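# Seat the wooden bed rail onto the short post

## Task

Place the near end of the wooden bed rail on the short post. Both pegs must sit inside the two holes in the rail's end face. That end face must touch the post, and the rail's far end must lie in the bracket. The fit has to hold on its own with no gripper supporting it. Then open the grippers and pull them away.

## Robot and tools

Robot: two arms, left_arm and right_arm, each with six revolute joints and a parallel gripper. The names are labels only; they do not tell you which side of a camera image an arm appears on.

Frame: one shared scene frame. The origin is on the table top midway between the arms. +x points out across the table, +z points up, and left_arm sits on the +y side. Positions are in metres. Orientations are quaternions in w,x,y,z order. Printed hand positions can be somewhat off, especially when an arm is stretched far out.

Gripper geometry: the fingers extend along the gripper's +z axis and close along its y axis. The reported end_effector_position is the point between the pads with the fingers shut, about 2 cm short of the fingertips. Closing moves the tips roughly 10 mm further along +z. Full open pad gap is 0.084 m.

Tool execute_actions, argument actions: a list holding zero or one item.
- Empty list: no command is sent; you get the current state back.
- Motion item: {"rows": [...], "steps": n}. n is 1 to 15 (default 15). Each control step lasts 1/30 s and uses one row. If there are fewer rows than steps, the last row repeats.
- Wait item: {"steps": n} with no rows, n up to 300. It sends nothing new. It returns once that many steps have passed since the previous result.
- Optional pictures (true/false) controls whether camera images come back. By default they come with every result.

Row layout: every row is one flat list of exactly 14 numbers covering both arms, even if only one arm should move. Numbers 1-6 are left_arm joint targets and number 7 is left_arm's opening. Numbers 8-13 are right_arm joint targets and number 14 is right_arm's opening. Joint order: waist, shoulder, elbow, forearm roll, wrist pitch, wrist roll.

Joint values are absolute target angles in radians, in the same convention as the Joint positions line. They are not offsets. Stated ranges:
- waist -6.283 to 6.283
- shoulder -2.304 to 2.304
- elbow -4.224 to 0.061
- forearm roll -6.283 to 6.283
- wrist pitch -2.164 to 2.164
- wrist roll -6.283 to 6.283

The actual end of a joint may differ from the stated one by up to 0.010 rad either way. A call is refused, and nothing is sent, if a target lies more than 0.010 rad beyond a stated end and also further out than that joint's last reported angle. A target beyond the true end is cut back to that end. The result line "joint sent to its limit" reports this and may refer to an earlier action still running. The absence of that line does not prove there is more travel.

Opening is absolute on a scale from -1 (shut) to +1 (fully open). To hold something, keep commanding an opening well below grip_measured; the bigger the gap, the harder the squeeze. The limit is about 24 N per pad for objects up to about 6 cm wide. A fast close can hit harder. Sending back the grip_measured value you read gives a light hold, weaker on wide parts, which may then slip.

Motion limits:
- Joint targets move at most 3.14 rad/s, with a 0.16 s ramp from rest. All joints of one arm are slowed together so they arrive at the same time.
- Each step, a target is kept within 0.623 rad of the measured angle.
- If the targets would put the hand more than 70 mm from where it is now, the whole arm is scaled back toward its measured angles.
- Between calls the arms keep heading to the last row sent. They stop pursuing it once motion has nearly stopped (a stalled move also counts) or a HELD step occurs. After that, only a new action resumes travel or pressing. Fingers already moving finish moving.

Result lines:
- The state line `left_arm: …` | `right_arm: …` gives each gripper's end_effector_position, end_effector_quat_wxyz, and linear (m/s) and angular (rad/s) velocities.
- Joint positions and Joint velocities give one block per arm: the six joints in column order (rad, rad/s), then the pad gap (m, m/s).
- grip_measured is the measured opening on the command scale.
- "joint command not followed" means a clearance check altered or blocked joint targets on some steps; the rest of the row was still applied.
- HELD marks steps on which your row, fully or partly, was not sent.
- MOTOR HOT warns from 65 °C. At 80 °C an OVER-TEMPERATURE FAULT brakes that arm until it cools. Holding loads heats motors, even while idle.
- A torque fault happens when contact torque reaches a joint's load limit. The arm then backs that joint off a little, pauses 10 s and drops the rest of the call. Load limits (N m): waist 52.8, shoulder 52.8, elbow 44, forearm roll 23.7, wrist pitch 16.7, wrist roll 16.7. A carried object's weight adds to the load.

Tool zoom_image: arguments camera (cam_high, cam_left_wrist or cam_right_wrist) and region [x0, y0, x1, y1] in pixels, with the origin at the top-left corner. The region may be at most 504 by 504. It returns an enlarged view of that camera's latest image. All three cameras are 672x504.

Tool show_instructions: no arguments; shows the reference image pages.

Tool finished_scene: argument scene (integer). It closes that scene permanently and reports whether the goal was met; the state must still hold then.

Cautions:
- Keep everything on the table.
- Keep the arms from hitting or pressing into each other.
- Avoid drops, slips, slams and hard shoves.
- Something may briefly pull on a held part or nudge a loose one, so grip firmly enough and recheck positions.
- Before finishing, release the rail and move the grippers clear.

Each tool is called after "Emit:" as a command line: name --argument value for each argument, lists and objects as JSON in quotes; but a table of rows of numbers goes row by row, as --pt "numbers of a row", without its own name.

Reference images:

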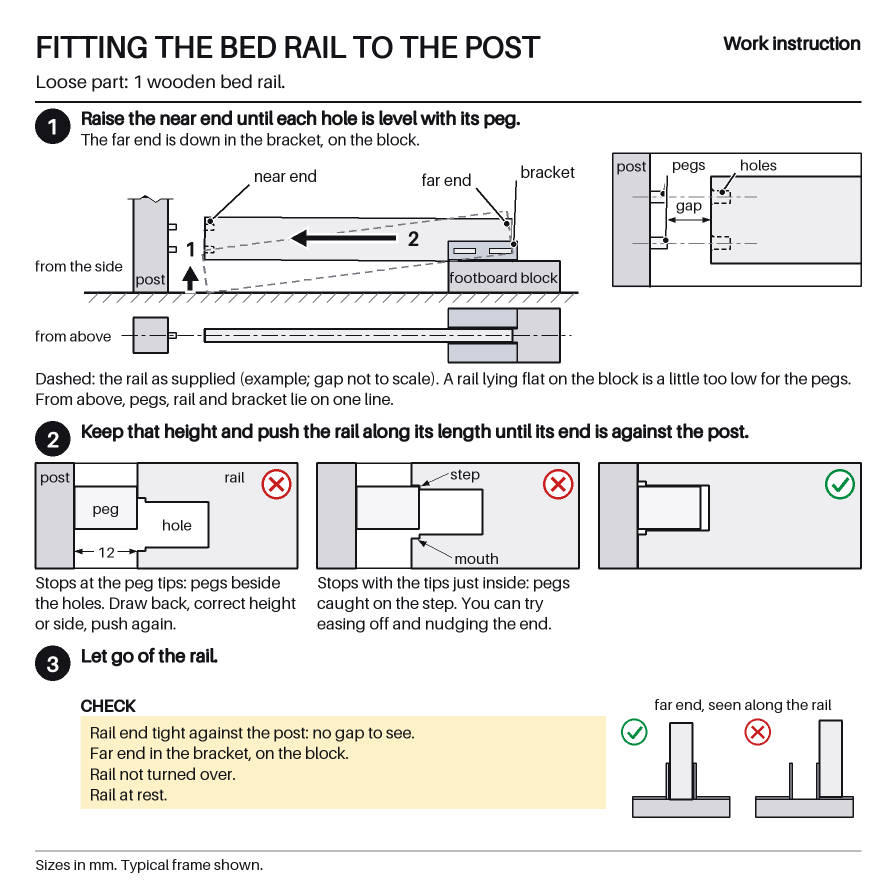

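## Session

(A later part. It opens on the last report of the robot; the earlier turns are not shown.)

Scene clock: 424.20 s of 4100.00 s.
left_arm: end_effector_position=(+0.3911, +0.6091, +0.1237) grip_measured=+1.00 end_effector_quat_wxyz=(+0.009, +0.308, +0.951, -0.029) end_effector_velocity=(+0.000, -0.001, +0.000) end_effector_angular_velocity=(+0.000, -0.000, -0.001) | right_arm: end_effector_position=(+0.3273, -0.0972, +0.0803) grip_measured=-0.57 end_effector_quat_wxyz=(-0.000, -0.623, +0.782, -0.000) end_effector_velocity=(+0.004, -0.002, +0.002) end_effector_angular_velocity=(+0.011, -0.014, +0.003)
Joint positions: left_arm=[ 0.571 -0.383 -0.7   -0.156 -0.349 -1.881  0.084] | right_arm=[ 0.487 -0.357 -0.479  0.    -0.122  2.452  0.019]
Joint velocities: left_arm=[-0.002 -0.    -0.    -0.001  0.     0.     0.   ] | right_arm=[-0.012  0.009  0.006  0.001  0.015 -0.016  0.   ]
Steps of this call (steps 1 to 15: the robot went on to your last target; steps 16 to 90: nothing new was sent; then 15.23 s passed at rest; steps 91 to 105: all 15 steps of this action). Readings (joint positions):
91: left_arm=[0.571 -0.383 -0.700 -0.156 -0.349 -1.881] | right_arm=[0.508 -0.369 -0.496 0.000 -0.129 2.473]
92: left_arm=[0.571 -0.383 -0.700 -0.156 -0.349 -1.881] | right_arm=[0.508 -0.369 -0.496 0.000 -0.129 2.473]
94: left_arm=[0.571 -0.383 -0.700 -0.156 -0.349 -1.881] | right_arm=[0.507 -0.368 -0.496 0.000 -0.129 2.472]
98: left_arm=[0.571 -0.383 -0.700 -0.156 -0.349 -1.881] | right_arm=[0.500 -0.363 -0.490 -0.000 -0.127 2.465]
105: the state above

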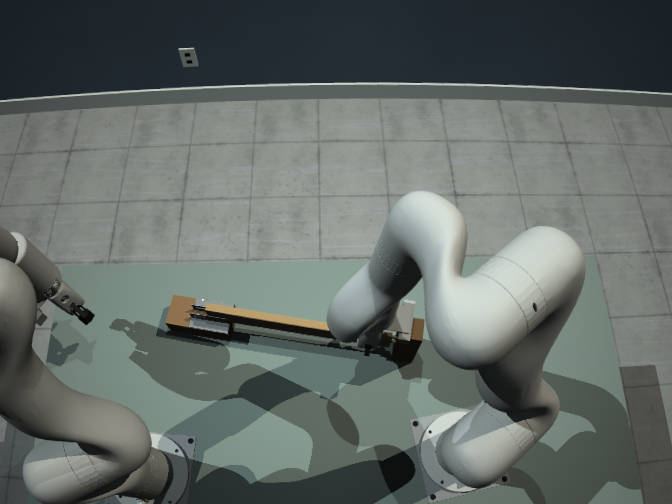

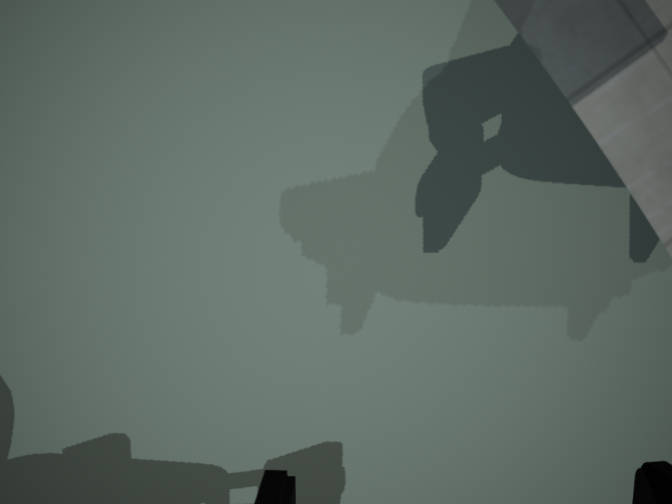

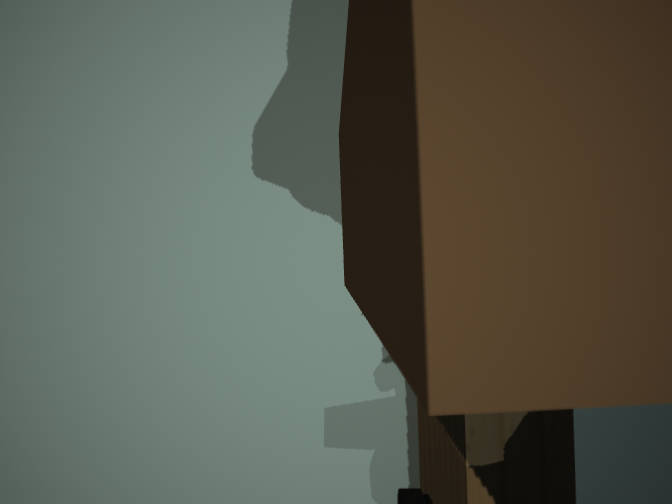

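Emit:
execute_actions --actions '[{"rows":[[0.571,-0.383,-0.7,-0.156,-0.349,-1.881,1,0.4803,-0.354,-0.473,0,-0.1203,2.4455,-1],[0.571,-0.383,-0.7,-0.156,-0.349,-1.881,1,0.4803,-0.354,-0.473,0,-0.1203,2.4455,-1],[0.571,-0.383,-0.7,-0.156,-0.349,-1.881,1,0.4748,-0.3514,-0.4684,0,-0.1182,2.44,-1],[0.571,-0.383,-0.7,-0.156,-0.349,-1.881,1,0.4748,-0.3514,-0.4684,0,-0.1182,2.44,-1],[0.571,-0.383,-0.7,-0.156,-0.349,-1.881,1,0.4693,-0.3488,-0.4637,0,-0.1162,2.4345,-1],[0.571,-0.383,-0.7,-0.156,-0.349,-1.881,1,0.4693,-0.3488,-0.4637,0,-0.1162,2.4345,-1],[0.571,-0.383,-0.7,-0.156,-0.349,-1.881,1,0.4638,-0.3462,-0.459,0,-0.1141,2.429,-1],[0.571,-0.383,-0.7,-0.156,-0.349,-1.881,1,0.4638,-0.3462,-0.459,0,-0.1141,2.429,-1],[0.571,-0.383,-0.7,-0.156,-0.349,-1.881,1,0.4583,-0.3436,-0.4544,0,-0.1121,2.4235,-1]]}]'

Emit:
zoom_image --camera "cam_high" --region '[150,280,450,380]'

Scene clock: 441.67 s of 4100.00 s.
left_arm: end_effector_position=(+0.3911, +0.6091, +0.1237) grip_measured=+1.00 end_effector_quat_wxyz=(+0.009, +0.308, +0.951, -0.029) end_effector_velocity=(+0.000, -0.000, -0.000) end_effector_angular_velocity=(-0.000, +0.000, -0.000) | right_arm: end_effector_position=(+0.3254, -0.1102, +0.0799) grip_measured=-0.57 end_effector_quat_wxyz=(-0.001, -0.623, +0.782, +0.000) end_effector_velocity=(-0.001, -0.007, -0.000) end_effector_angular_velocity=(-0.001, +0.001, +0.001)
Joint positions: left_arm=[ 0.571 -0.383 -0.7   -0.156 -0.349 -1.881  0.084] | right_arm=[ 0.46  -0.344 -0.455  0.    -0.113  2.425  0.019]
Joint velocities: left_arm=[-0.001 -0.     0.    -0.001  0.     0.    -0.   ] | right_arm=[-0.016  0.007  0.013 -0.     0.005 -0.016 -0.   ]
Steps of this call (steps 1 to 15: the robot went on to your last target; steps 16 to 90: nothing new was sent; then 13.97 s passed at rest; steps 91 to 105: all 15 steps of this action). Readings (joint positions):
91: left_arm=[0.571 -0.383 -0.700 -0.156 -0.349 -1.881] | right_arm=[0.486 -0.357 -0.478 -0.000 -0.122 2.451]
92: left_arm=[0.571 -0.383 -0.700 -0.156 -0.349 -1.881] | right_arm=[0.485 -0.356 -0.477 0.000 -0.122 2.450]
94: left_arm=[0.571 -0.383 -0.700 -0.156 -0.349 -1.881] | right_arm=[0.483 -0.355 -0.475 0.000 -0.120 2.447]
98: left_arm=[0.571 -0.383 -0.700 -0.156 -0.349 -1.881] | right_arm=[0.473 -0.350 -0.467 0.000 -0.118 2.438]
105: the state above

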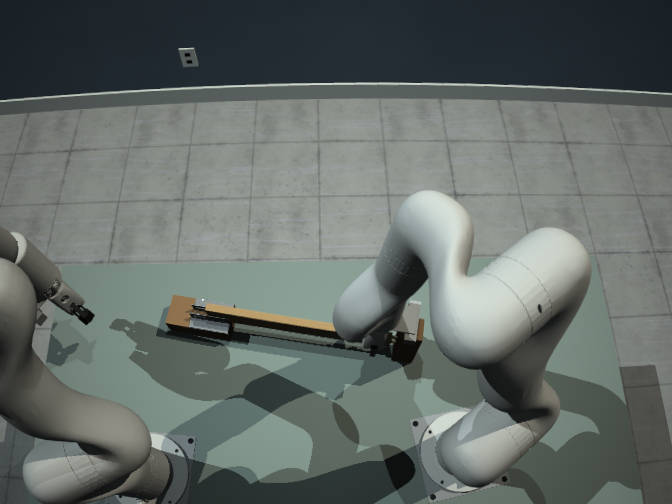

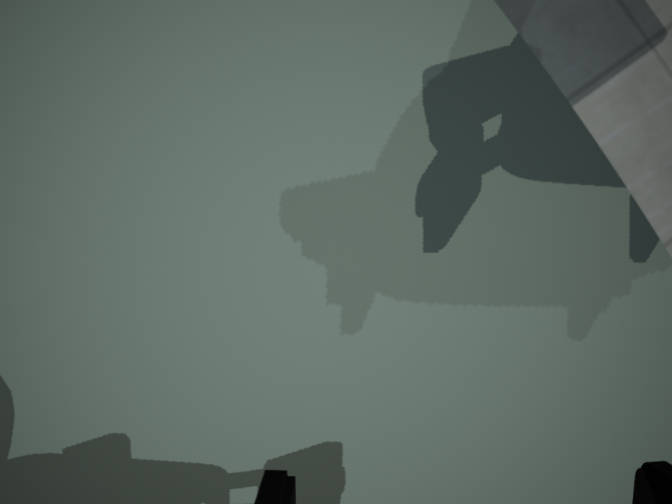

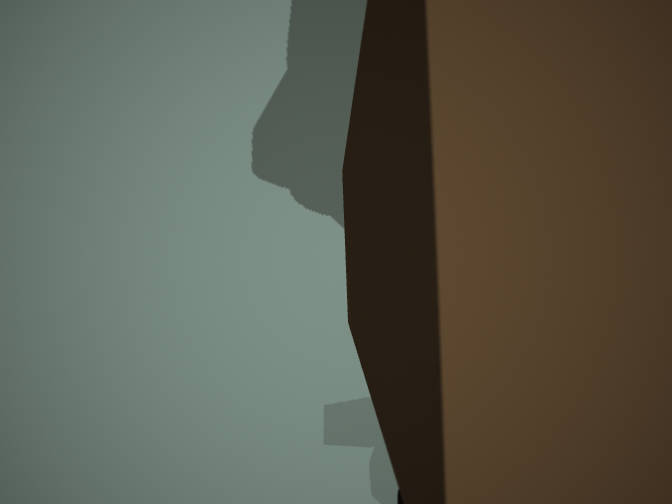

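Region (150, 280, 450, 380) of cam_high's 672x504 image, scaled by 1.680, with more detail than that image has.

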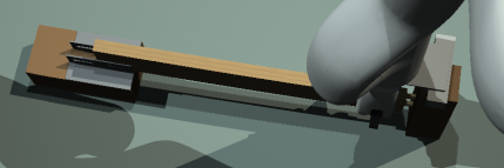

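Emit:
execute_actions --actions '[{"rows":[[0.571,-0.383,-0.7,-0.156,-0.349,-1.881,1,0.447,-0.3384,-0.445,0,-0.108,2.4125,-1],[0.571,-0.383,-0.7,-0.156,-0.349,-1.881,1,0.447,-0.3384,-0.445,0,-0.108,2.4125,-1],[0.571,-0.383,-0.7,-0.156,-0.349,-1.881,1,0.447,-0.3384,-0.445,0,-0.108,2.4125,-1],[0.571,-0.383,-0.7,-0.156,-0.349,-1.881,1,0.447,-0.3384,-0.445,0,-0.108,2.4125,-1],[0.571,-0.383,-0.7,-0.156,-0.349,-1.881,1,0.447,-0.3384,-0.445,0,-0.108,2.4125,-1],[0.571,-0.383,-0.7,-0.156,-0.349,-1.881,1,0.447,-0.3384,-0.445,0,-0.108,2.4125,-1],[0.571,-0.383,-0.7,-0.156,-0.349,-1.881,1,0.447,-0.3384,-0.445,0,-0.108,2.4125,-1],[0.571,-0.383,-0.7,-0.156,-0.349,-1.881,1,0.447,-0.3384,-0.445,0,-0.108,2.4125,-0.3]]}]' --pictures false

Emit:
execute_actions --actions '[{"rows":[[0.571,-0.383,-0.7,-0.156,-0.349,-1.881,1,0.4858,-0.3566,-0.4777,0,-0.1223,2.451,-0.3]]}]'

Scene clock: 455.47 s of 4100.00 s.
left_arm: end_effector_position=(+0.3911, +0.6091, +0.1237) grip_measured=+1.00 end_effector_quat_wxyz=(+0.009, +0.308, +0.951, -0.029) end_effector_velocity=(+0.000, -0.000, -0.000) end_effector_angular_velocity=(+0.001, -0.000, -0.001) | right_arm: end_effector_position=(+0.3226, -0.1177, +0.0792) grip_measured=-0.34 end_effector_quat_wxyz=(-0.004, -0.622, +0.783, +0.000) end_effector_velocity=(+0.011, +0.011, +0.004) end_effector_angular_velocity=(+0.022, -0.031, +0.009)
Joint positions: left_arm=[ 0.571 -0.383 -0.7   -0.156 -0.349 -1.881  0.084] | right_arm=[ 0.446 -0.339 -0.443 -0.    -0.112  2.413  0.029]
Joint velocities: left_arm=[-0.001  0.     0.     0.001  0.001 -0.     0.   ] | right_arm=[ 0.007  0.004 -0.014  0.001  0.021 -0.003  0.012]
Steps of this call (steps 1 to 15: the robot went on to your last target; steps 16 to 90: nothing new was sent; then 10.30 s passed at rest; steps 91 to 105: all 15 steps of this action). Readings (joint positions):
91: left_arm=[0.571 -0.383 -0.700 -0.156 -0.349 -1.881] | right_arm=[0.458 -0.344 -0.454 0.000 -0.112 2.423]
92: left_arm=[0.571 -0.383 -0.700 -0.156 -0.349 -1.881] | right_arm=[0.457 -0.343 -0.453 0.000 -0.111 2.422]
94: left_arm=[0.571 -0.383 -0.700 -0.156 -0.349 -1.881] | right_arm=[0.452 -0.341 -0.450 -0.000 -0.109 2.418]
98: left_arm=[0.571 -0.383 -0.700 -0.156 -0.349 -1.881] | right_arm=[0.448 -0.339 -0.446 -0.000 -0.108 2.413]
105: the state above

Scene clock: 455.97 s of 4100.00 s.
left_arm: end_effector_position=(+0.3911, +0.6091, +0.1237) grip_measured=+1.00 end_effector_quat_wxyz=(+0.009, +0.308, +0.951, -0.029) end_effector_velocity=(+0.000, -0.000, +0.000) end_effector_angular_velocity=(+0.000, -0.001, -0.002) | right_arm: end_effector_position=(+0.3270, -0.0982, +0.0802) grip_measured=-0.32 end_effector_quat_wxyz=(-0.001, -0.623, +0.782, +0.000) end_effector_velocity=(+0.001, +0.002, +0.001) end_effector_angular_velocity=(+0.002, -0.003, +0.001)
Joint positions: left_arm=[ 0.571 -0.383 -0.7   -0.156 -0.349 -1.881  0.084] | right_arm=[ 0.486 -0.356 -0.477 -0.    -0.122  2.451  0.03 ]
Joint velocities: left_arm=[-0.002  0.001 -0.     0.    -0.    -0.     0.   ] | right_arm=[ 0.002 -0.    -0.004  0.     0.     0.001  0.   ]
Steps of this call (steps 1 to 15: all 15 steps of this action). Readings (joint positions):
1: left_arm=[0.571 -0.383 -0.700 -0.156 -0.349 -1.881] | right_arm=[0.446 -0.339 -0.443 -0.000 -0.111 2.413]
2: left_arm=[0.571 -0.383 -0.700 -0.156 -0.349 -1.881] | right_arm=[0.449 -0.340 -0.446 -0.000 -0.112 2.417]
4: left_arm=[0.571 -0.383 -0.700 -0.156 -0.349 -1.881] | right_arm=[0.466 -0.348 -0.461 -0.000 -0.117 2.432]
8: left_arm=[0.571 -0.383 -0.700 -0.156 -0.349 -1.881] | right_arm=[0.482 -0.355 -0.475 -0.000 -0.121 2.447]
15: the state above

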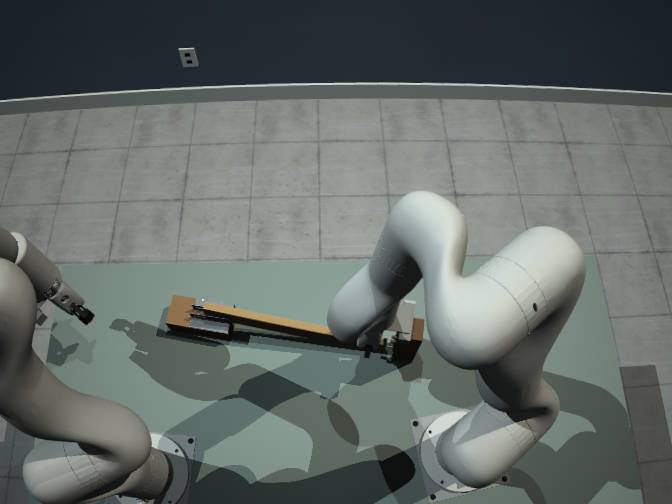

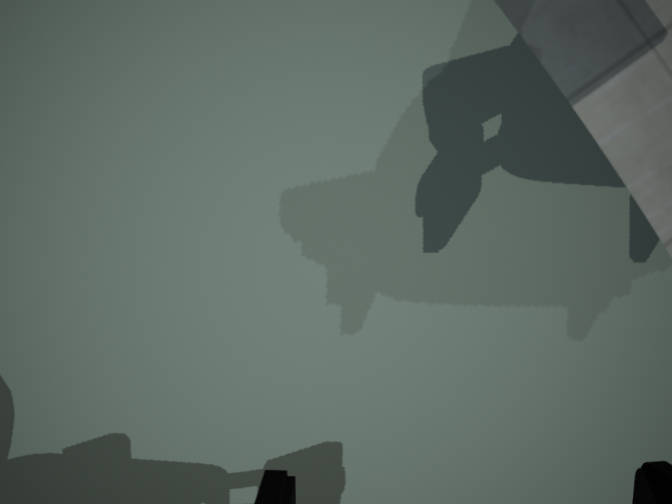

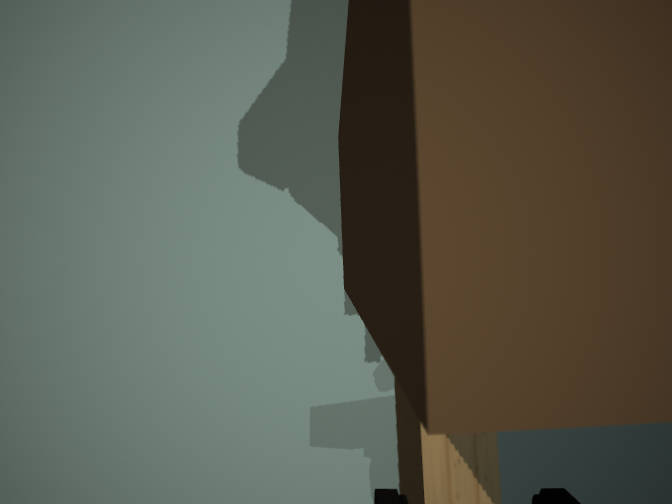

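Emit:
execute_actions --actions '[{"rows":[[0.571,-0.383,-0.7,-0.156,-0.349,-1.881,1,0.4858,-0.3566,-0.4777,0,-0.1223,2.451,1],[0.571,-0.383,-0.7,-0.156,-0.349,-1.881,1,0.4858,-0.3566,-0.4777,0,-0.1223,2.451,1],[0.571,-0.383,-0.7,-0.156,-0.349,-1.881,1,0.4858,-0.3566,-0.4777,0,-0.1223,2.451,1],[0.571,-0.383,-0.7,-0.156,-0.349,-1.881,1,0.612,-0.35,-0.632,0,-0.282,2.577,1]]}]' --pictures false

Emit:
execute_actions --actions '[{"steps":12}]'

Scene clock: 470.17 s of 4100.00 s.
left_arm: end_effector_position=(+0.3911, +0.6091, +0.1237) grip_measured=+1.00 end_effector_quat_wxyz=(+0.009, +0.308, +0.951, -0.029) end_effector_velocity=(+0.000, +0.000, +0.000) end_effector_angular_velocity=(+0.001, -0.001, +0.000) | right_arm: end_effector_position=(+0.3419, -0.0255, +0.1174) grip_measured=+1.00 end_effector_quat_wxyz=(+0.000, -0.623, +0.782, +0.000) end_effector_velocity=(-0.005, +0.014, +0.008) end_effector_angular_velocity=(-0.020, +0.020, -0.009)
Joint positions: left_arm=[ 0.571 -0.383 -0.7   -0.156 -0.349 -1.881  0.084] | right_arm=[ 0.609 -0.35  -0.628  0.    -0.278  2.574  0.084]
Joint velocities: left_arm=[ 0.     0.001  0.    -0.     0.001 -0.    -0.   ] | right_arm=[ 0.036 -0.002 -0.036 -0.001 -0.061  0.045  0.001]
Steps of this call (steps 1 to 15: the robot went on to your last target; steps 16 to 90: nothing new was sent; then 10.70 s passed at rest; steps 91 to 105: all 15 steps of this action). Readings (joint positions):
91: left_arm=[0.571 -0.383 -0.700 -0.156 -0.349 -1.881] | right_arm=[0.486 -0.357 -0.478 -0.000 -0.122 2.451]
92: left_arm=[0.571 -0.383 -0.700 -0.156 -0.349 -1.881] | right_arm=[0.486 -0.357 -0.478 -0.000 -0.122 2.451]
94: left_arm=[0.571 -0.383 -0.700 -0.156 -0.349 -1.881] | right_arm=[0.486 -0.357 -0.478 -0.000 -0.122 2.451]
98: left_arm=[0.571 -0.383 -0.700 -0.156 -0.349 -1.881] | right_arm=[0.546 -0.354 -0.551 -0.000 -0.199 2.511]
105: the state above

Scene clock: 470.57 s of 4100.00 s.
left_arm: end_effector_position=(+0.3911, +0.6091, +0.1237) grip_measured=+1.00 end_effector_quat_wxyz=(+0.009, +0.308, +0.951, -0.029) end_effector_velocity=(-0.000, +0.000, +0.000) end_effector_angular_velocity=(+0.000, +0.000, +0.000) | right_arm: end_effector_position=(+0.3419, -0.0239, +0.1184) grip_measured=+1.00 end_effector_quat_wxyz=(-0.000, -0.623, +0.782, -0.000) end_effector_velocity=(+0.001, +0.002, +0.001) end_effector_angular_velocity=(+0.002, -0.002, -0.001)
Joint positions: left_arm=[ 0.571 -0.383 -0.7   -0.156 -0.349 -1.881  0.084] | right_arm=[ 0.612 -0.35  -0.632 -0.    -0.282  2.577  0.084]
Joint velocities: left_arm=[ 0.001  0.     0.     0.001 -0.    -0.     0.   ] | right_arm=[ 0.001  0.    -0.003  0.     0.     0.002 -0.   ]
Steps of this call (steps 1 to 12: the robot went on to your last target). Readings (joint positions):
1: left_arm=[0.571 -0.383 -0.700 -0.156 -0.349 -1.881] | right_arm=[0.610 -0.350 -0.629 -0.000 -0.279 2.575]
2: left_arm=[0.571 -0.383 -0.700 -0.156 -0.349 -1.881] | right_arm=[0.610 -0.350 -0.630 -0.000 -0.280 2.576]
4: left_arm=[0.571 -0.383 -0.700 -0.156 -0.349 -1.881] | right_arm=[0.611 -0.350 -0.631 -0.000 -0.281 2.576]
8: left_arm=[0.571 -0.383 -0.700 -0.156 -0.349 -1.881] | right_arm=[0.612 -0.350 -0.631 -0.000 -0.282 2.577]
12: the state above

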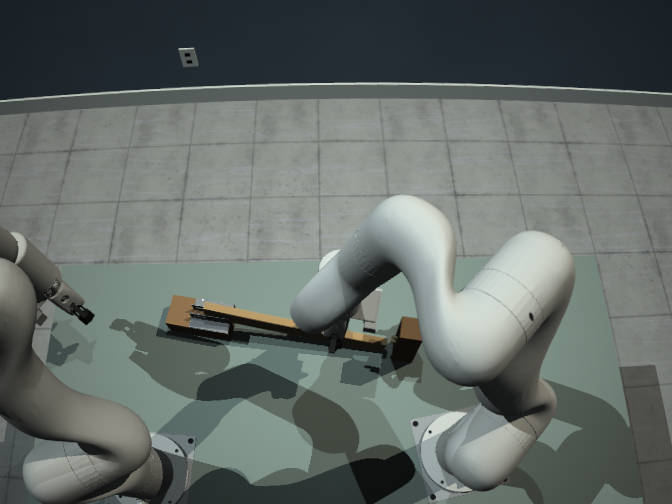

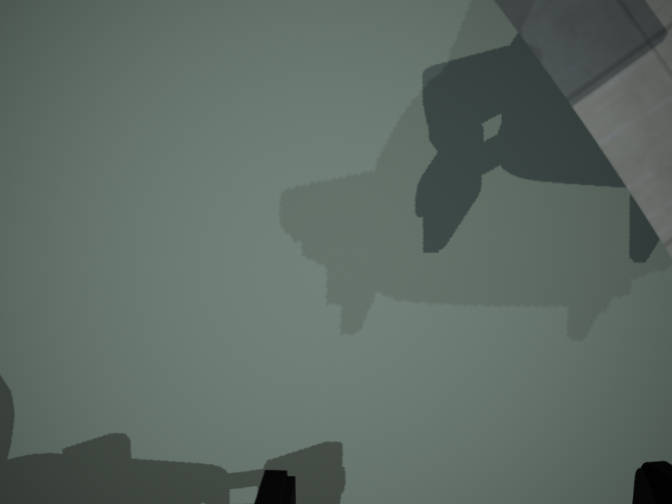

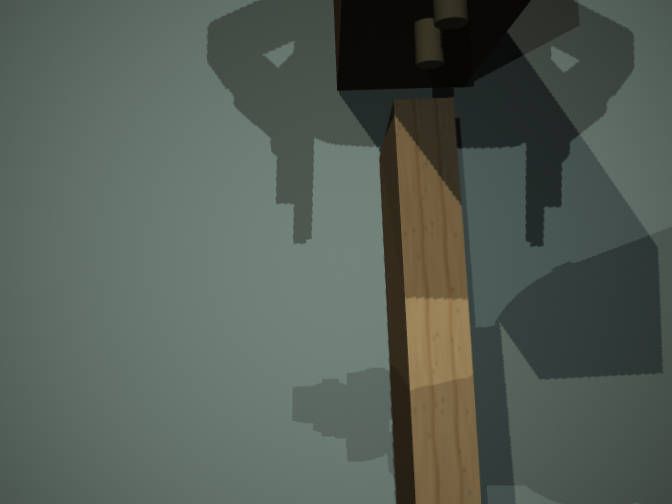

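Emit:
execute_actions --actions '[{"rows":[[0.571,-0.383,-0.7,-0.156,-0.349,-1.881,1,0.598,-0.555,-0.64,0,-0.086,2.545,1]]}]' --pictures false

Emit:
execute_actions --actions '[{"rows":[[0.571,-0.383,-0.7,-0.156,-0.349,-1.881,1,0.598,-0.555,-0.64,0,-0.086,2.545,1],[0.571,-0.383,-0.7,-0.156,-0.349,-1.881,1,0.598,-0.555,-0.64,0,-0.086,2.545,1],[0.571,-0.383,-0.7,-0.156,-0.349,-1.881,1,0.598,-0.555,-0.64,0,-0.086,2.545,0.3],[0.571,-0.383,-0.7,-0.156,-0.349,-1.881,1,0.598,-0.555,-0.64,0,-0.086,2.545,-0.3],[0.571,-0.383,-0.7,-0.156,-0.349,-1.881,1,0.598,-0.555,-0.64,0,-0.086,2.545,-1]]}]' --pictures false

Emit:
execute_actions --actions '[{"rows":[[0.571,-0.383,-0.7,-0.156,-0.349,-1.881,1,0.598,-0.555,-0.64,0,-0.086,2.545,-1],[0.571,-0.383,-0.7,-0.156,-0.349,-1.881,1,0.598,-0.555,-0.64,0,-0.086,2.545,-1],[0.571,-0.383,-0.7,-0.156,-0.349,-1.881,1,0.598,-0.555,-0.64,0,-0.086,2.545,-1],[0.571,-0.383,-0.7,-0.156,-0.349,-1.881,1,0.598,-0.555,-0.64,0,-0.086,2.545,-1],[0.571,-0.383,-0.7,-0.156,-0.349,-1.881,1,0.609,-0.555,-0.650,0,-0.095,2.556,-1],[0.571,-0.383,-0.7,-0.156,-0.349,-1.881,1,0.609,-0.555,-0.650,0,-0.095,2.556,-1],[0.571,-0.383,-0.7,-0.156,-0.349,-1.881,1,0.62,-0.555,-0.661,0,-0.106,2.567,-1],[0.571,-0.383,-0.7,-0.156,-0.349,-1.881,1,0.62,-0.555,-0.661,0,-0.106,2.567,-1],[0.571,-0.383,-0.7,-0.156,-0.349,-1.881,1,0.631,-0.55,-0.671,0,-0.121,2.578,-1]]}]'

Scene clock: 494.13 s of 4100.00 s.
left_arm: end_effector_position=(+0.3911, +0.6091, +0.1237) grip_measured=+1.00 end_effector_quat_wxyz=(+0.009, +0.308, +0.951, -0.029) end_effector_velocity=(-0.001, +0.000, -0.001) end_effector_angular_velocity=(-0.001, +0.001, +0.002) | right_arm: end_effector_position=(+0.3422, -0.0311, +0.0401) grip_measured=+1.00 end_effector_quat_wxyz=(-0.000, -0.630, +0.777, -0.000) end_effector_velocity=(+0.000, -0.000, -0.006) end_effector_angular_velocity=(+0.002, -0.002, +0.001)
Joint positions: left_arm=[ 0.571 -0.383 -0.7   -0.156 -0.349 -1.881  0.084] | right_arm=[ 0.598 -0.553 -0.64   0.    -0.087  2.545  0.084]
Joint velocities: left_arm=[ 0.001 -0.002 -0.    -0.001 -0.    -0.     0.   ] | right_arm=[-0.001 -0.015 -0.002  0.     0.016 -0.002  0.   ]
Steps of this call (steps 1 to 15: the robot went on to your last target; steps 16 to 90: nothing new was sent; then 20.07 s passed at rest; steps 91 to 105: all 15 steps of this action). Readings (joint positions):
91: left_arm=[0.571 -0.383 -0.700 -0.156 -0.349 -1.881] | right_arm=[0.612 -0.350 -0.632 0.000 -0.282 2.577]
92: left_arm=[0.571 -0.383 -0.700 -0.156 -0.349 -1.881] | right_arm=[0.612 -0.354 -0.633 0.000 -0.277 2.576]
94: left_arm=[0.571 -0.383 -0.700 -0.156 -0.349 -1.881] | right_arm=[0.608 -0.401 -0.636 0.000 -0.229 2.568]
98: left_arm=[0.571 -0.383 -0.700 -0.156 -0.349 -1.881] | right_arm=[0.600 -0.525 -0.637 -0.000 -0.118 2.550]
105: the state above

Scene clock: 494.63 s of 4100.00 s.
left_arm: end_effector_position=(+0.3911, +0.6091, +0.1237) grip_measured=+1.00 end_effector_quat_wxyz=(+0.009, +0.308, +0.951, -0.029) end_effector_velocity=(-0.000, -0.000, -0.000) end_effector_angular_velocity=(-0.001, +0.001, +0.002) | right_arm: end_effector_position=(+0.3418, -0.0315, +0.0393) grip_measured=-0.58 end_effector_quat_wxyz=(-0.001, -0.630, +0.776, -0.000) end_effector_velocity=(-0.000, -0.000, -0.000) end_effector_angular_velocity=(-0.001, +0.001, -0.000)
Joint positions: left_arm=[ 0.571 -0.383 -0.7   -0.156 -0.349 -1.881  0.084] | right_arm=[ 0.598 -0.555 -0.64  -0.    -0.086  2.544  0.019]
Joint velocities: left_arm=[ 0.    -0.     0.    -0.001 -0.    -0.    -0.   ] | right_arm=[-0.    -0.001  0.     0.    -0.    -0.     0.   ]
Steps of this call (steps 1 to 15: all 15 steps of this action). Readings (joint positions):
1: left_arm=[0.571 -0.383 -0.700 -0.156 -0.349 -1.881] | right_arm=[0.598 -0.553 -0.640 0.000 -0.087 2.545]
2: left_arm=[0.571 -0.383 -0.700 -0.156 -0.349 -1.881] | right_arm=[0.598 -0.554 -0.640 0.000 -0.087 2.545]
4: left_arm=[0.571 -0.383 -0.700 -0.156 -0.349 -1.881] | right_arm=[0.598 -0.554 -0.640 0.000 -0.086 2.545]
8: left_arm=[0.571 -0.383 -0.700 -0.156 -0.349 -1.881] | right_arm=[0.598 -0.555 -0.640 0.000 -0.086 2.545]
15: the state above

Scene clock: 495.13 s of 4100.00 s.
left_arm: end_effector_position=(+0.3911, +0.6091, +0.1237) grip_measured=+1.00 end_effector_quat_wxyz=(+0.009, +0.308, +0.951, -0.029) end_effector_velocity=(-0.000, -0.000, -0.000) end_effector_angular_velocity=(-0.001, +0.001, -0.001) | right_arm: end_effector_position=(+0.3422, -0.0139, +0.0466) grip_measured=-0.59 end_effector_quat_wxyz=(+0.000, -0.630, +0.777, +0.000) end_effector_velocity=(-0.002, +0.014, +0.008) end_effector_angular_velocity=(-0.005, +0.005, -0.001)
Joint positions: left_arm=[ 0.571 -0.383 -0.7   -0.156 -0.349 -1.881  0.084] | right_arm=[ 0.629 -0.551 -0.669  0.    -0.118  2.576  0.018]
Joint velocities: left_arm=[-0.001 -0.001  0.    -0.    -0.     0.     0.   ] | right_arm=[ 0.028  0.008 -0.024 -0.    -0.039  0.029 -0.   ]
Steps of this call (steps 1 to 15: all 15 steps of this action). Readings (joint positions):
1: left_arm=[0.571 -0.383 -0.700 -0.156 -0.349 -1.881] | right_arm=[0.598 -0.555 -0.640 -0.000 -0.086 2.544]
2: left_arm=[0.571 -0.383 -0.700 -0.156 -0.349 -1.881] | right_arm=[0.598 -0.555 -0.640 -0.000 -0.086 2.544]
4: left_arm=[0.571 -0.383 -0.700 -0.156 -0.349 -1.881] | right_arm=[0.598 -0.555 -0.640 -0.000 -0.086 2.545]
8: left_arm=[0.571 -0.383 -0.700 -0.156 -0.349 -1.881] | right_arm=[0.605 -0.555 -0.646 -0.000 -0.093 2.552]
15: the state above

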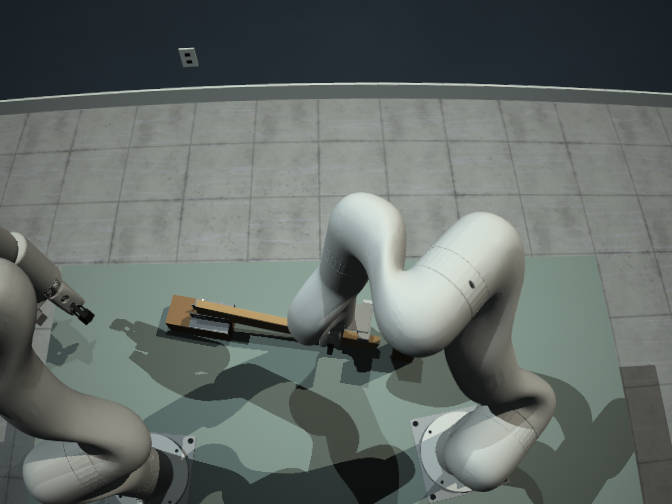

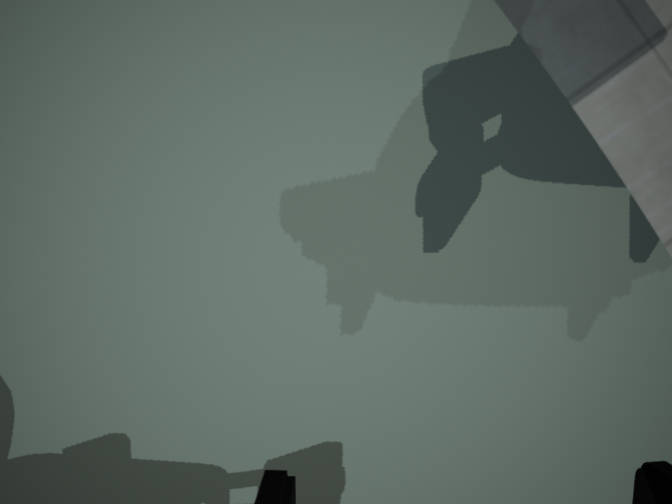

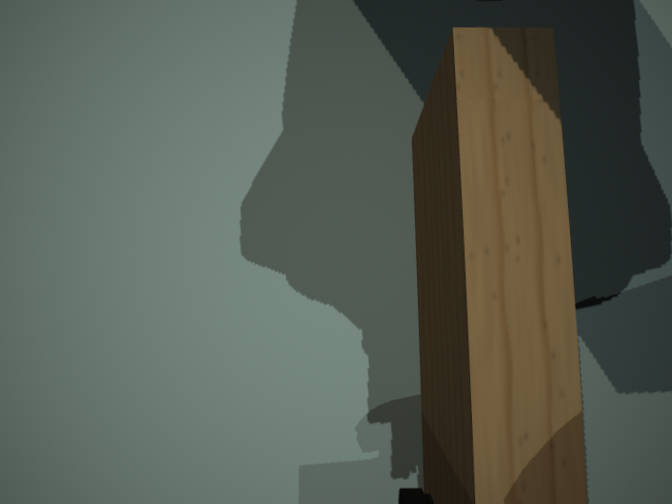

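Emit:
execute_actions --actions '[{"rows":[[0.571,-0.383,-0.7,-0.156,-0.349,-1.881,1,0.629,-0.57,-0.671,0,-0.101,2.576,-1],[0.571,-0.383,-0.7,-0.156,-0.349,-1.881,1,0.629,-0.57,-0.671,0,-0.101,2.576,-1],[0.571,-0.383,-0.7,-0.156,-0.349,-1.881,1,0.629,-0.57,-0.671,0,-0.101,2.576,-1],[0.571,-0.383,-0.7,-0.156,-0.349,-1.881,1,0.629,-0.57,-0.671,0,-0.101,2.576,-1],[0.571,-0.383,-0.7,-0.156,-0.349,-1.881,1,0.629,-0.57,-0.671,0,-0.101,2.576,1],[0.571,-0.383,-0.7,-0.156,-0.349,-1.881,1,0.629,-0.57,-0.671,0,-0.101,2.576,1],[0.571,-0.383,-0.7,-0.156,-0.349,-1.881,1,0.629,-0.57,-0.671,0,-0.101,2.576,1],[0.571,-0.383,-0.7,-0.156,-0.349,-1.881,1,0.629,-0.57,-0.671,0,-0.101,2.576,1],[0.571,-0.383,-0.7,-0.156,-0.349,-1.881,1,0.629,-0.57,-0.671,0,-0.101,2.576,1],[0.571,-0.383,-0.7,-0.156,-0.349,-1.881,1,0.543,-0.52,-0.566,0,-0.046,2.49,1]]}]' --pictures false

Emit:
execute_actions --actions '[{"steps":12}]'

Scene clock: 513.70 s of 4100.00 s.
left_arm: end_effector_position=(+0.3911, +0.6091, +0.1237) grip_measured=+1.00 end_effector_quat_wxyz=(+0.009, +0.308, +0.951, -0.029) end_effector_velocity=(-0.000, +0.000, -0.000) end_effector_angular_velocity=(-0.000, +0.000, +0.000) | right_arm: end_effector_position=(+0.3373, -0.0538, +0.0392) grip_measured=+0.98 end_effector_quat_wxyz=(-0.001, -0.629, +0.777, -0.000) end_effector_velocity=(-0.043, -0.198, -0.005) end_effector_angular_velocity=(-0.032, +0.036, -0.018)
Joint positions: left_arm=[ 0.571 -0.383 -0.7   -0.156 -0.349 -1.881  0.084] | right_arm=[ 0.564 -0.532 -0.591 -0.    -0.061  2.512  0.083]
Joint velocities: left_arm=[ 0.001 -0.    -0.    -0.    -0.     0.001  0.   ] | right_arm=[-0.317  0.174  0.4   -0.001  0.179 -0.298  0.024]
Steps of this call (steps 1 to 15: the robot went on to your last target; steps 16 to 90: nothing new was sent; then 15.07 s passed at rest; steps 91 to 105: all 15 steps of this action). Readings (joint positions):
91: left_arm=[0.571 -0.383 -0.700 -0.156 -0.349 -1.881] | right_arm=[0.631 -0.550 -0.671 -0.000 -0.121 2.578]
92: left_arm=[0.571 -0.383 -0.700 -0.156 -0.349 -1.881] | right_arm=[0.631 -0.552 -0.671 0.000 -0.118 2.578]
94: left_arm=[0.571 -0.383 -0.700 -0.156 -0.349 -1.881] | right_arm=[0.630 -0.561 -0.671 0.000 -0.110 2.577]
98: left_arm=[0.571 -0.383 -0.700 -0.156 -0.349 -1.881] | right_arm=[0.629 -0.568 -0.671 0.000 -0.102 2.577]
105: the state above

Scene clock: 514.10 s of 4100.00 s.
left_arm: end_effector_position=(+0.3911, +0.6091, +0.1237) grip_measured=+1.00 end_effector_quat_wxyz=(+0.009, +0.308, +0.951, -0.029) end_effector_velocity=(-0.000, -0.000, -0.001) end_effector_angular_velocity=(-0.001, +0.002, +0.000) | right_arm: end_effector_position=(+0.3355, -0.0652, +0.0393) grip_measured=+1.00 end_effector_quat_wxyz=(+0.000, -0.630, +0.777, -0.000) end_effector_velocity=(-0.001, -0.002, -0.000) end_effector_angular_velocity=(-0.002, +0.002, -0.001)
Joint positions: left_arm=[ 0.571 -0.383 -0.7   -0.156 -0.349 -1.881  0.084] | right_arm=[ 0.543 -0.52  -0.566  0.    -0.046  2.49   0.084]
Joint velocities: left_arm=[-0.    -0.001  0.    -0.    -0.    -0.     0.   ] | right_arm=[-0.002  0.001  0.004 -0.     0.    -0.001  0.   ]
Steps of this call (steps 1 to 12: the robot went on to your last target). Readings (joint positions):
1: left_arm=[0.571 -0.383 -0.700 -0.156 -0.349 -1.881] | right_arm=[0.555 -0.527 -0.581 -0.000 -0.056 2.504]
2: left_arm=[0.571 -0.383 -0.700 -0.156 -0.349 -1.881] | right_arm=[0.550 -0.525 -0.575 -0.000 -0.052 2.499]
4: left_arm=[0.571 -0.383 -0.700 -0.156 -0.349 -1.881] | right_arm=[0.546 -0.522 -0.570 -0.000 -0.048 2.494]
8: left_arm=[0.571 -0.383 -0.700 -0.156 -0.349 -1.881] | right_arm=[0.544 -0.520 -0.567 0.000 -0.046 2.491]
12: the state above

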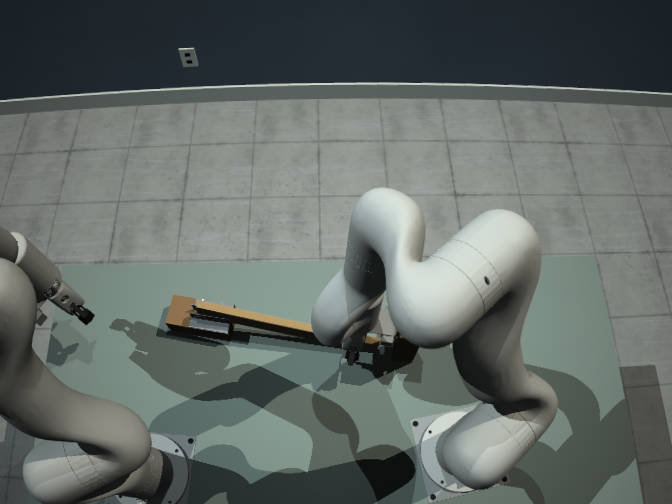

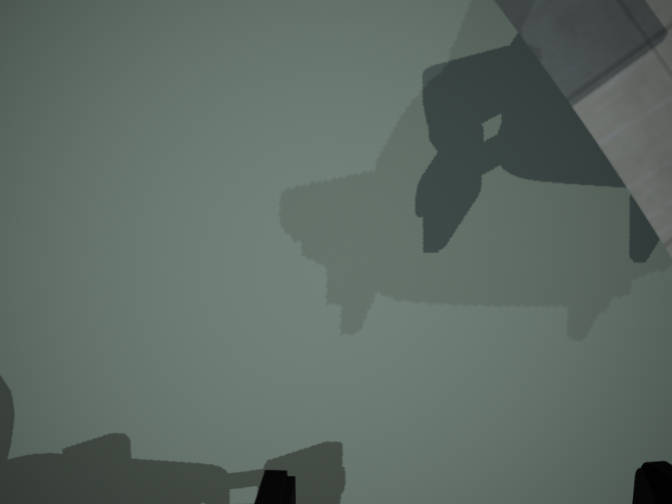

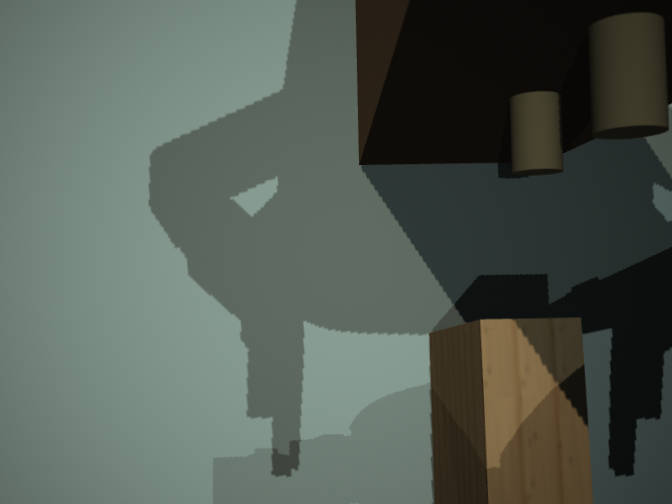

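Emit:
execute_actions --actions '[{"rows":[[0.571,-0.383,-0.7,-0.156,-0.349,-1.881,1,0.543,-0.52,-0.566,0,-0.046,2.49,0.3],[0.571,-0.383,-0.7,-0.156,-0.349,-1.881,1,0.543,-0.52,-0.566,0,-0.046,2.49,-0.3],[0.571,-0.383,-0.7,-0.156,-0.349,-1.881,1,0.543,-0.52,-0.566,0,-0.046,2.49,-1]]}]' --pictures false

Emit:
execute_actions --actions '[{"rows":[[0.571,-0.383,-0.7,-0.156,-0.349,-1.881,1,0.543,-0.5,-0.562,0,-0.062,2.49,-1],[0.571,-0.383,-0.7,-0.156,-0.349,-1.881,1,0.543,-0.5,-0.562,0,-0.062,2.49,-1],[0.571,-0.383,-0.7,-0.156,-0.349,-1.881,1,0.543,-0.475,-0.557,0,-0.082,2.492,-1],[0.571,-0.383,-0.7,-0.156,-0.349,-1.881,1,0.543,-0.475,-0.557,0,-0.082,2.492,-1],[0.571,-0.383,-0.7,-0.156,-0.349,-1.881,1,0.542,-0.45,-0.551,0,-0.101,2.495,-1],[0.571,-0.383,-0.7,-0.156,-0.349,-1.881,1,0.542,-0.45,-0.551,0,-0.101,2.495,-1],[0.571,-0.383,-0.7,-0.156,-0.349,-1.881,1,0.542,-0.425,-0.546,0,-0.121,2.497,-1],[0.571,-0.383,-0.7,-0.156,-0.349,-1.881,1,0.542,-0.425,-0.546,0,-0.121,2.497,-1],[0.571,-0.383,-0.7,-0.156,-0.349,-1.881,1,0.541,-0.402,-0.541,0,-0.139,2.5,-1]]}]'

Emit:
zoom_image --camera "cam_right_wrist" --region '[360,130,640,410]'

Scene clock: 533.67 s of 4100.00 s.
left_arm: end_effector_position=(+0.3911, +0.6091, +0.1237) grip_measured=+1.00 end_effector_quat_wxyz=(+0.009, +0.308, +0.951, -0.029) end_effector_velocity=(+0.000, -0.000, -0.000) end_effector_angular_velocity=(+0.000, -0.000, +0.000) | right_arm: end_effector_position=(+0.3353, -0.0655, +0.0393) grip_measured=-0.58 end_effector_quat_wxyz=(-0.000, -0.630, +0.776, -0.000) end_effector_velocity=(-0.001, -0.001, -0.000) end_effector_angular_velocity=(-0.001, +0.001, -0.004)
Joint positions: left_arm=[ 0.571 -0.383 -0.7   -0.156 -0.349 -1.881  0.084] | right_arm=[ 0.543 -0.52  -0.566 -0.    -0.046  2.489  0.019]
Joint velocities: left_arm=[-0. -0.  0. -0.  0. -0.  0.] | right_arm=[-0.    -0.     0.002  0.001  0.001  0.004  0.   ]
Steps of this call (steps 1 to 30: the robot went on to your last target; steps 31 to 90: nothing new was sent; then 16.07 s passed at rest; steps 91 to 105: all 15 steps of this action). Readings (joint positions):
91: left_arm=[0.571 -0.383 -0.700 -0.156 -0.349 -1.881] | right_arm=[0.543 -0.520 -0.566 0.000 -0.046 2.490]
92: left_arm=[0.571 -0.383 -0.700 -0.156 -0.349 -1.881] | right_arm=[0.543 -0.520 -0.566 0.000 -0.046 2.490]
94: left_arm=[0.571 -0.383 -0.700 -0.156 -0.349 -1.881] | right_arm=[0.543 -0.520 -0.566 -0.000 -0.046 2.490]
98: left_arm=[0.571 -0.383 -0.700 -0.156 -0.349 -1.881] | right_arm=[0.543 -0.520 -0.566 0.000 -0.046 2.490]
105: the state above

Scene clock: 534.17 s of 4100.00 s.
left_arm: end_effector_position=(+0.3911, +0.6091, +0.1237) grip_measured=+1.00 end_effector_quat_wxyz=(+0.009, +0.308, +0.951, -0.029) end_effector_velocity=(-0.000, -0.000, +0.000) end_effector_angular_velocity=(-0.000, +0.000, -0.000) | right_arm: end_effector_position=(+0.3340, -0.0675, +0.0758) grip_measured=-0.58 end_effector_quat_wxyz=(+0.001, -0.626, +0.780, +0.000) end_effector_velocity=(-0.004, -0.005, +0.020) end_effector_angular_velocity=(-0.006, +0.007, -0.011)
Joint positions: left_arm=[ 0.571 -0.383 -0.7   -0.156 -0.349 -1.881  0.084] | right_arm=[ 0.541 -0.407 -0.542 -0.    -0.134  2.499  0.019]
Joint velocities: left_arm=[-0.001  0.001  0.    -0.    -0.001  0.    -0.   ] | right_arm=[-0.002  0.067  0.018  0.    -0.058  0.008  0.   ]
Steps of this call (steps 1 to 15: all 15 steps of this action). Readings (joint positions):
1: left_arm=[0.571 -0.383 -0.700 -0.156 -0.349 -1.881] | right_arm=[0.543 -0.520 -0.566 -0.000 -0.046 2.489]
2: left_arm=[0.571 -0.383 -0.700 -0.156 -0.349 -1.881] | right_arm=[0.543 -0.518 -0.565 -0.000 -0.048 2.490]
4: left_arm=[0.571 -0.383 -0.700 -0.156 -0.349 -1.881] | right_arm=[0.543 -0.507 -0.563 -0.000 -0.057 2.490]
8: left_arm=[0.571 -0.383 -0.700 -0.156 -0.349 -1.881] | right_arm=[0.543 -0.467 -0.554 -0.000 -0.089 2.493]
15: the state above

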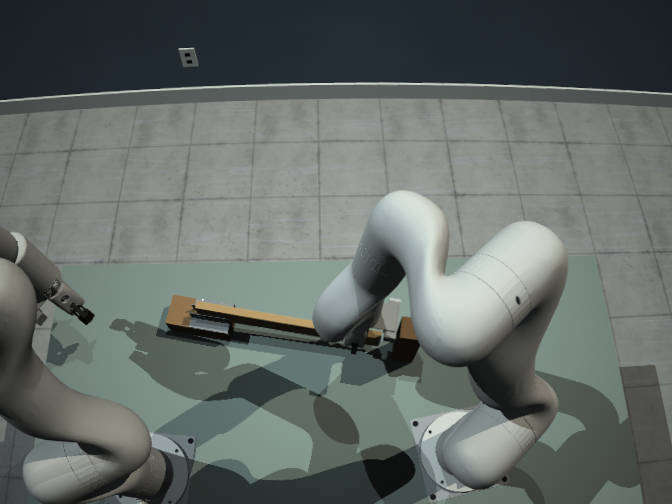

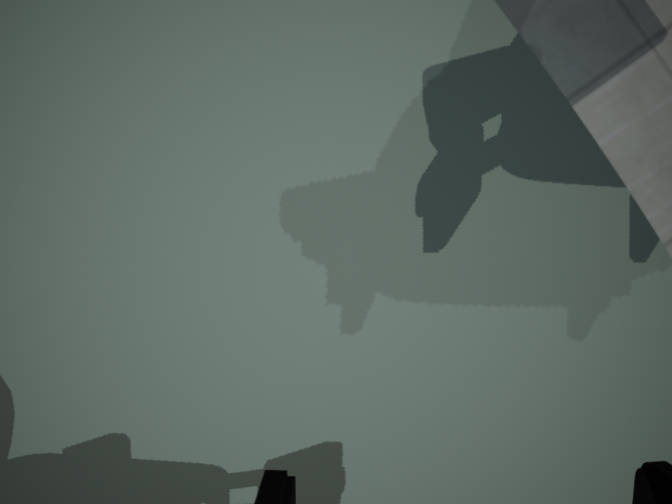

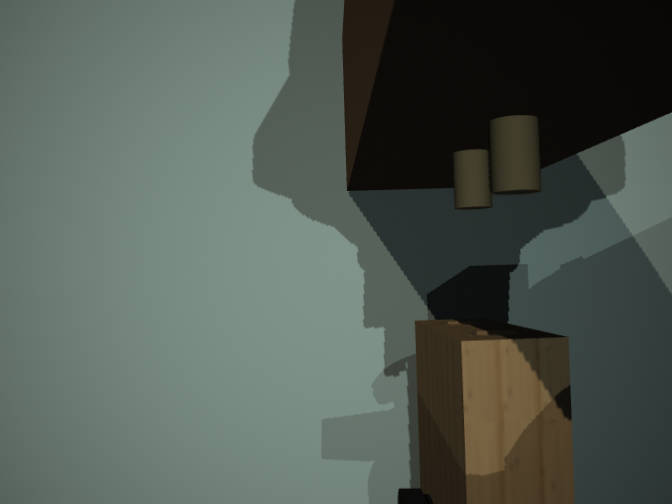

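Region (360, 130, 640, 410) of cam_right_wrist's 672x504 image, scaled by 1.800, with more detail than that image has.

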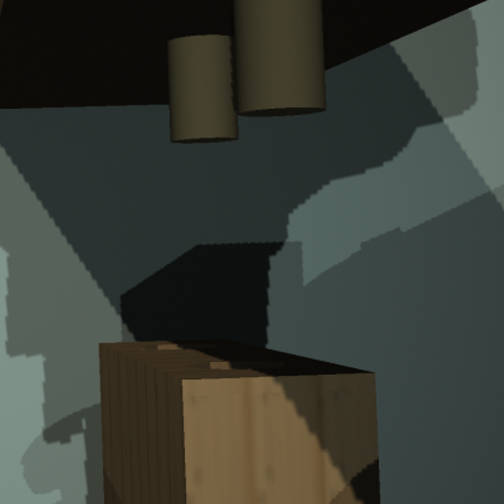

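Emit:
execute_actions --actions '[{"rows":[[0.571,-0.383,-0.7,-0.156,-0.349,-1.881,1,0.533,-0.393,-0.53,0,-0.137,2.494,-1],[0.571,-0.383,-0.7,-0.156,-0.349,-1.881,1,0.533,-0.393,-0.53,0,-0.137,2.494,-1],[0.571,-0.383,-0.7,-0.156,-0.349,-1.881,1,0.524,-0.384,-0.519,0,-0.135,2.487,-1],[0.571,-0.383,-0.7,-0.156,-0.349,-1.881,1,0.524,-0.384,-0.519,0,-0.135,2.487,-1],[0.571,-0.383,-0.7,-0.156,-0.349,-1.881,1,0.516,-0.375,-0.508,0,-0.133,2.48,-1],[0.571,-0.383,-0.7,-0.156,-0.349,-1.881,1,0.516,-0.375,-0.508,0,-0.133,2.48,-1],[0.571,-0.383,-0.7,-0.156,-0.349,-1.881,1,0.5078,-0.367,-0.4963,0,-0.1305,2.473,-1]]}]'

Emit:
zoom_image --camera "cam_right_wrist" --region '[380,230,620,410]'

Scene clock: 547.63 s of 4100.00 s.
left_arm: end_effector_position=(+0.3911, +0.6091, +0.1237) grip_measured=+1.00 end_effector_quat_wxyz=(+0.009, +0.308, +0.951, -0.029) end_effector_velocity=(-0.000, +0.001, -0.000) end_effector_angular_velocity=(+0.000, +0.000, +0.000) | right_arm: end_effector_position=(+0.3282, -0.0873, +0.0804) grip_measured=-0.58 end_effector_quat_wxyz=(-0.001, -0.623, +0.782, -0.000) end_effector_velocity=(-0.001, -0.005, +0.001) end_effector_angular_velocity=(+0.001, -0.001, -0.000)
Joint positions: left_arm=[ 0.571 -0.383 -0.7   -0.156 -0.349 -1.881  0.084] | right_arm=[ 0.509 -0.368 -0.497  0.    -0.131  2.474  0.019]
Joint velocities: left_arm=[ 0.002 -0.    -0.     0.001  0.     0.    -0.   ] | right_arm=[-0.009  0.009  0.011 -0.     0.003 -0.009 -0.   ]
Steps of this call (steps 1 to 15: the robot went on to your last target; steps 16 to 90: nothing new was sent; then 9.97 s passed at rest; steps 91 to 105: all 15 steps of this action). Readings (joint positions):
91: left_arm=[0.571 -0.383 -0.700 -0.156 -0.349 -1.881] | right_arm=[0.541 -0.402 -0.541 0.000 -0.139 2.500]
92: left_arm=[0.571 -0.383 -0.700 -0.156 -0.349 -1.881] | right_arm=[0.540 -0.401 -0.540 0.000 -0.138 2.499]
94: left_arm=[0.571 -0.383 -0.700 -0.156 -0.349 -1.881] | right_arm=[0.536 -0.396 -0.534 0.000 -0.137 2.496]
98: left_arm=[0.571 -0.383 -0.700 -0.156 -0.349 -1.881] | right_arm=[0.521 -0.381 -0.515 -0.000 -0.134 2.484]
105: the state above

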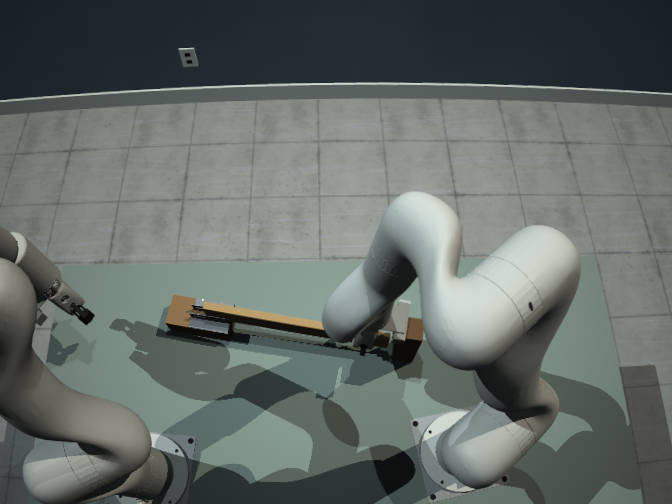

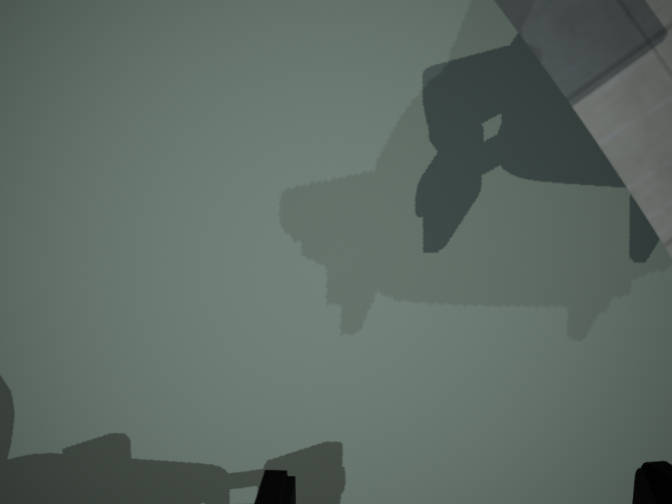

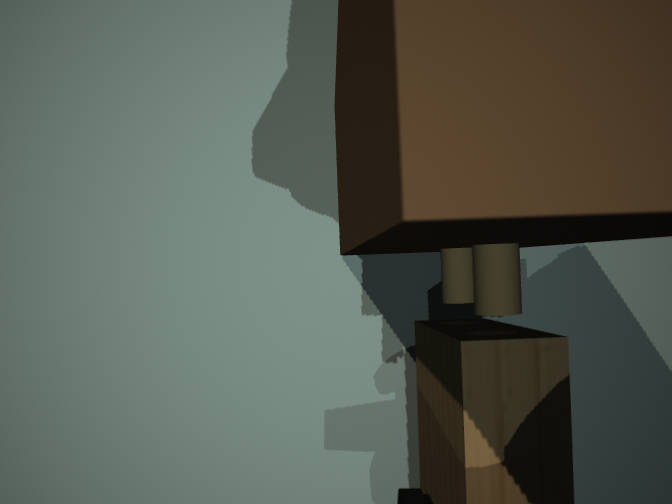

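Region (380, 230, 620, 410) of cam_right_wrist's 672x504 image, scaled by 2.100, with more detail than that image has; it fills the top 378 rows of this view, and the rest is white.

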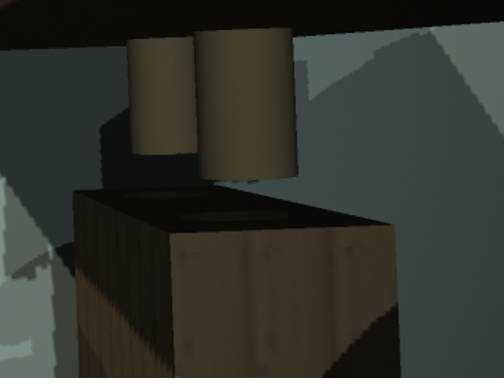

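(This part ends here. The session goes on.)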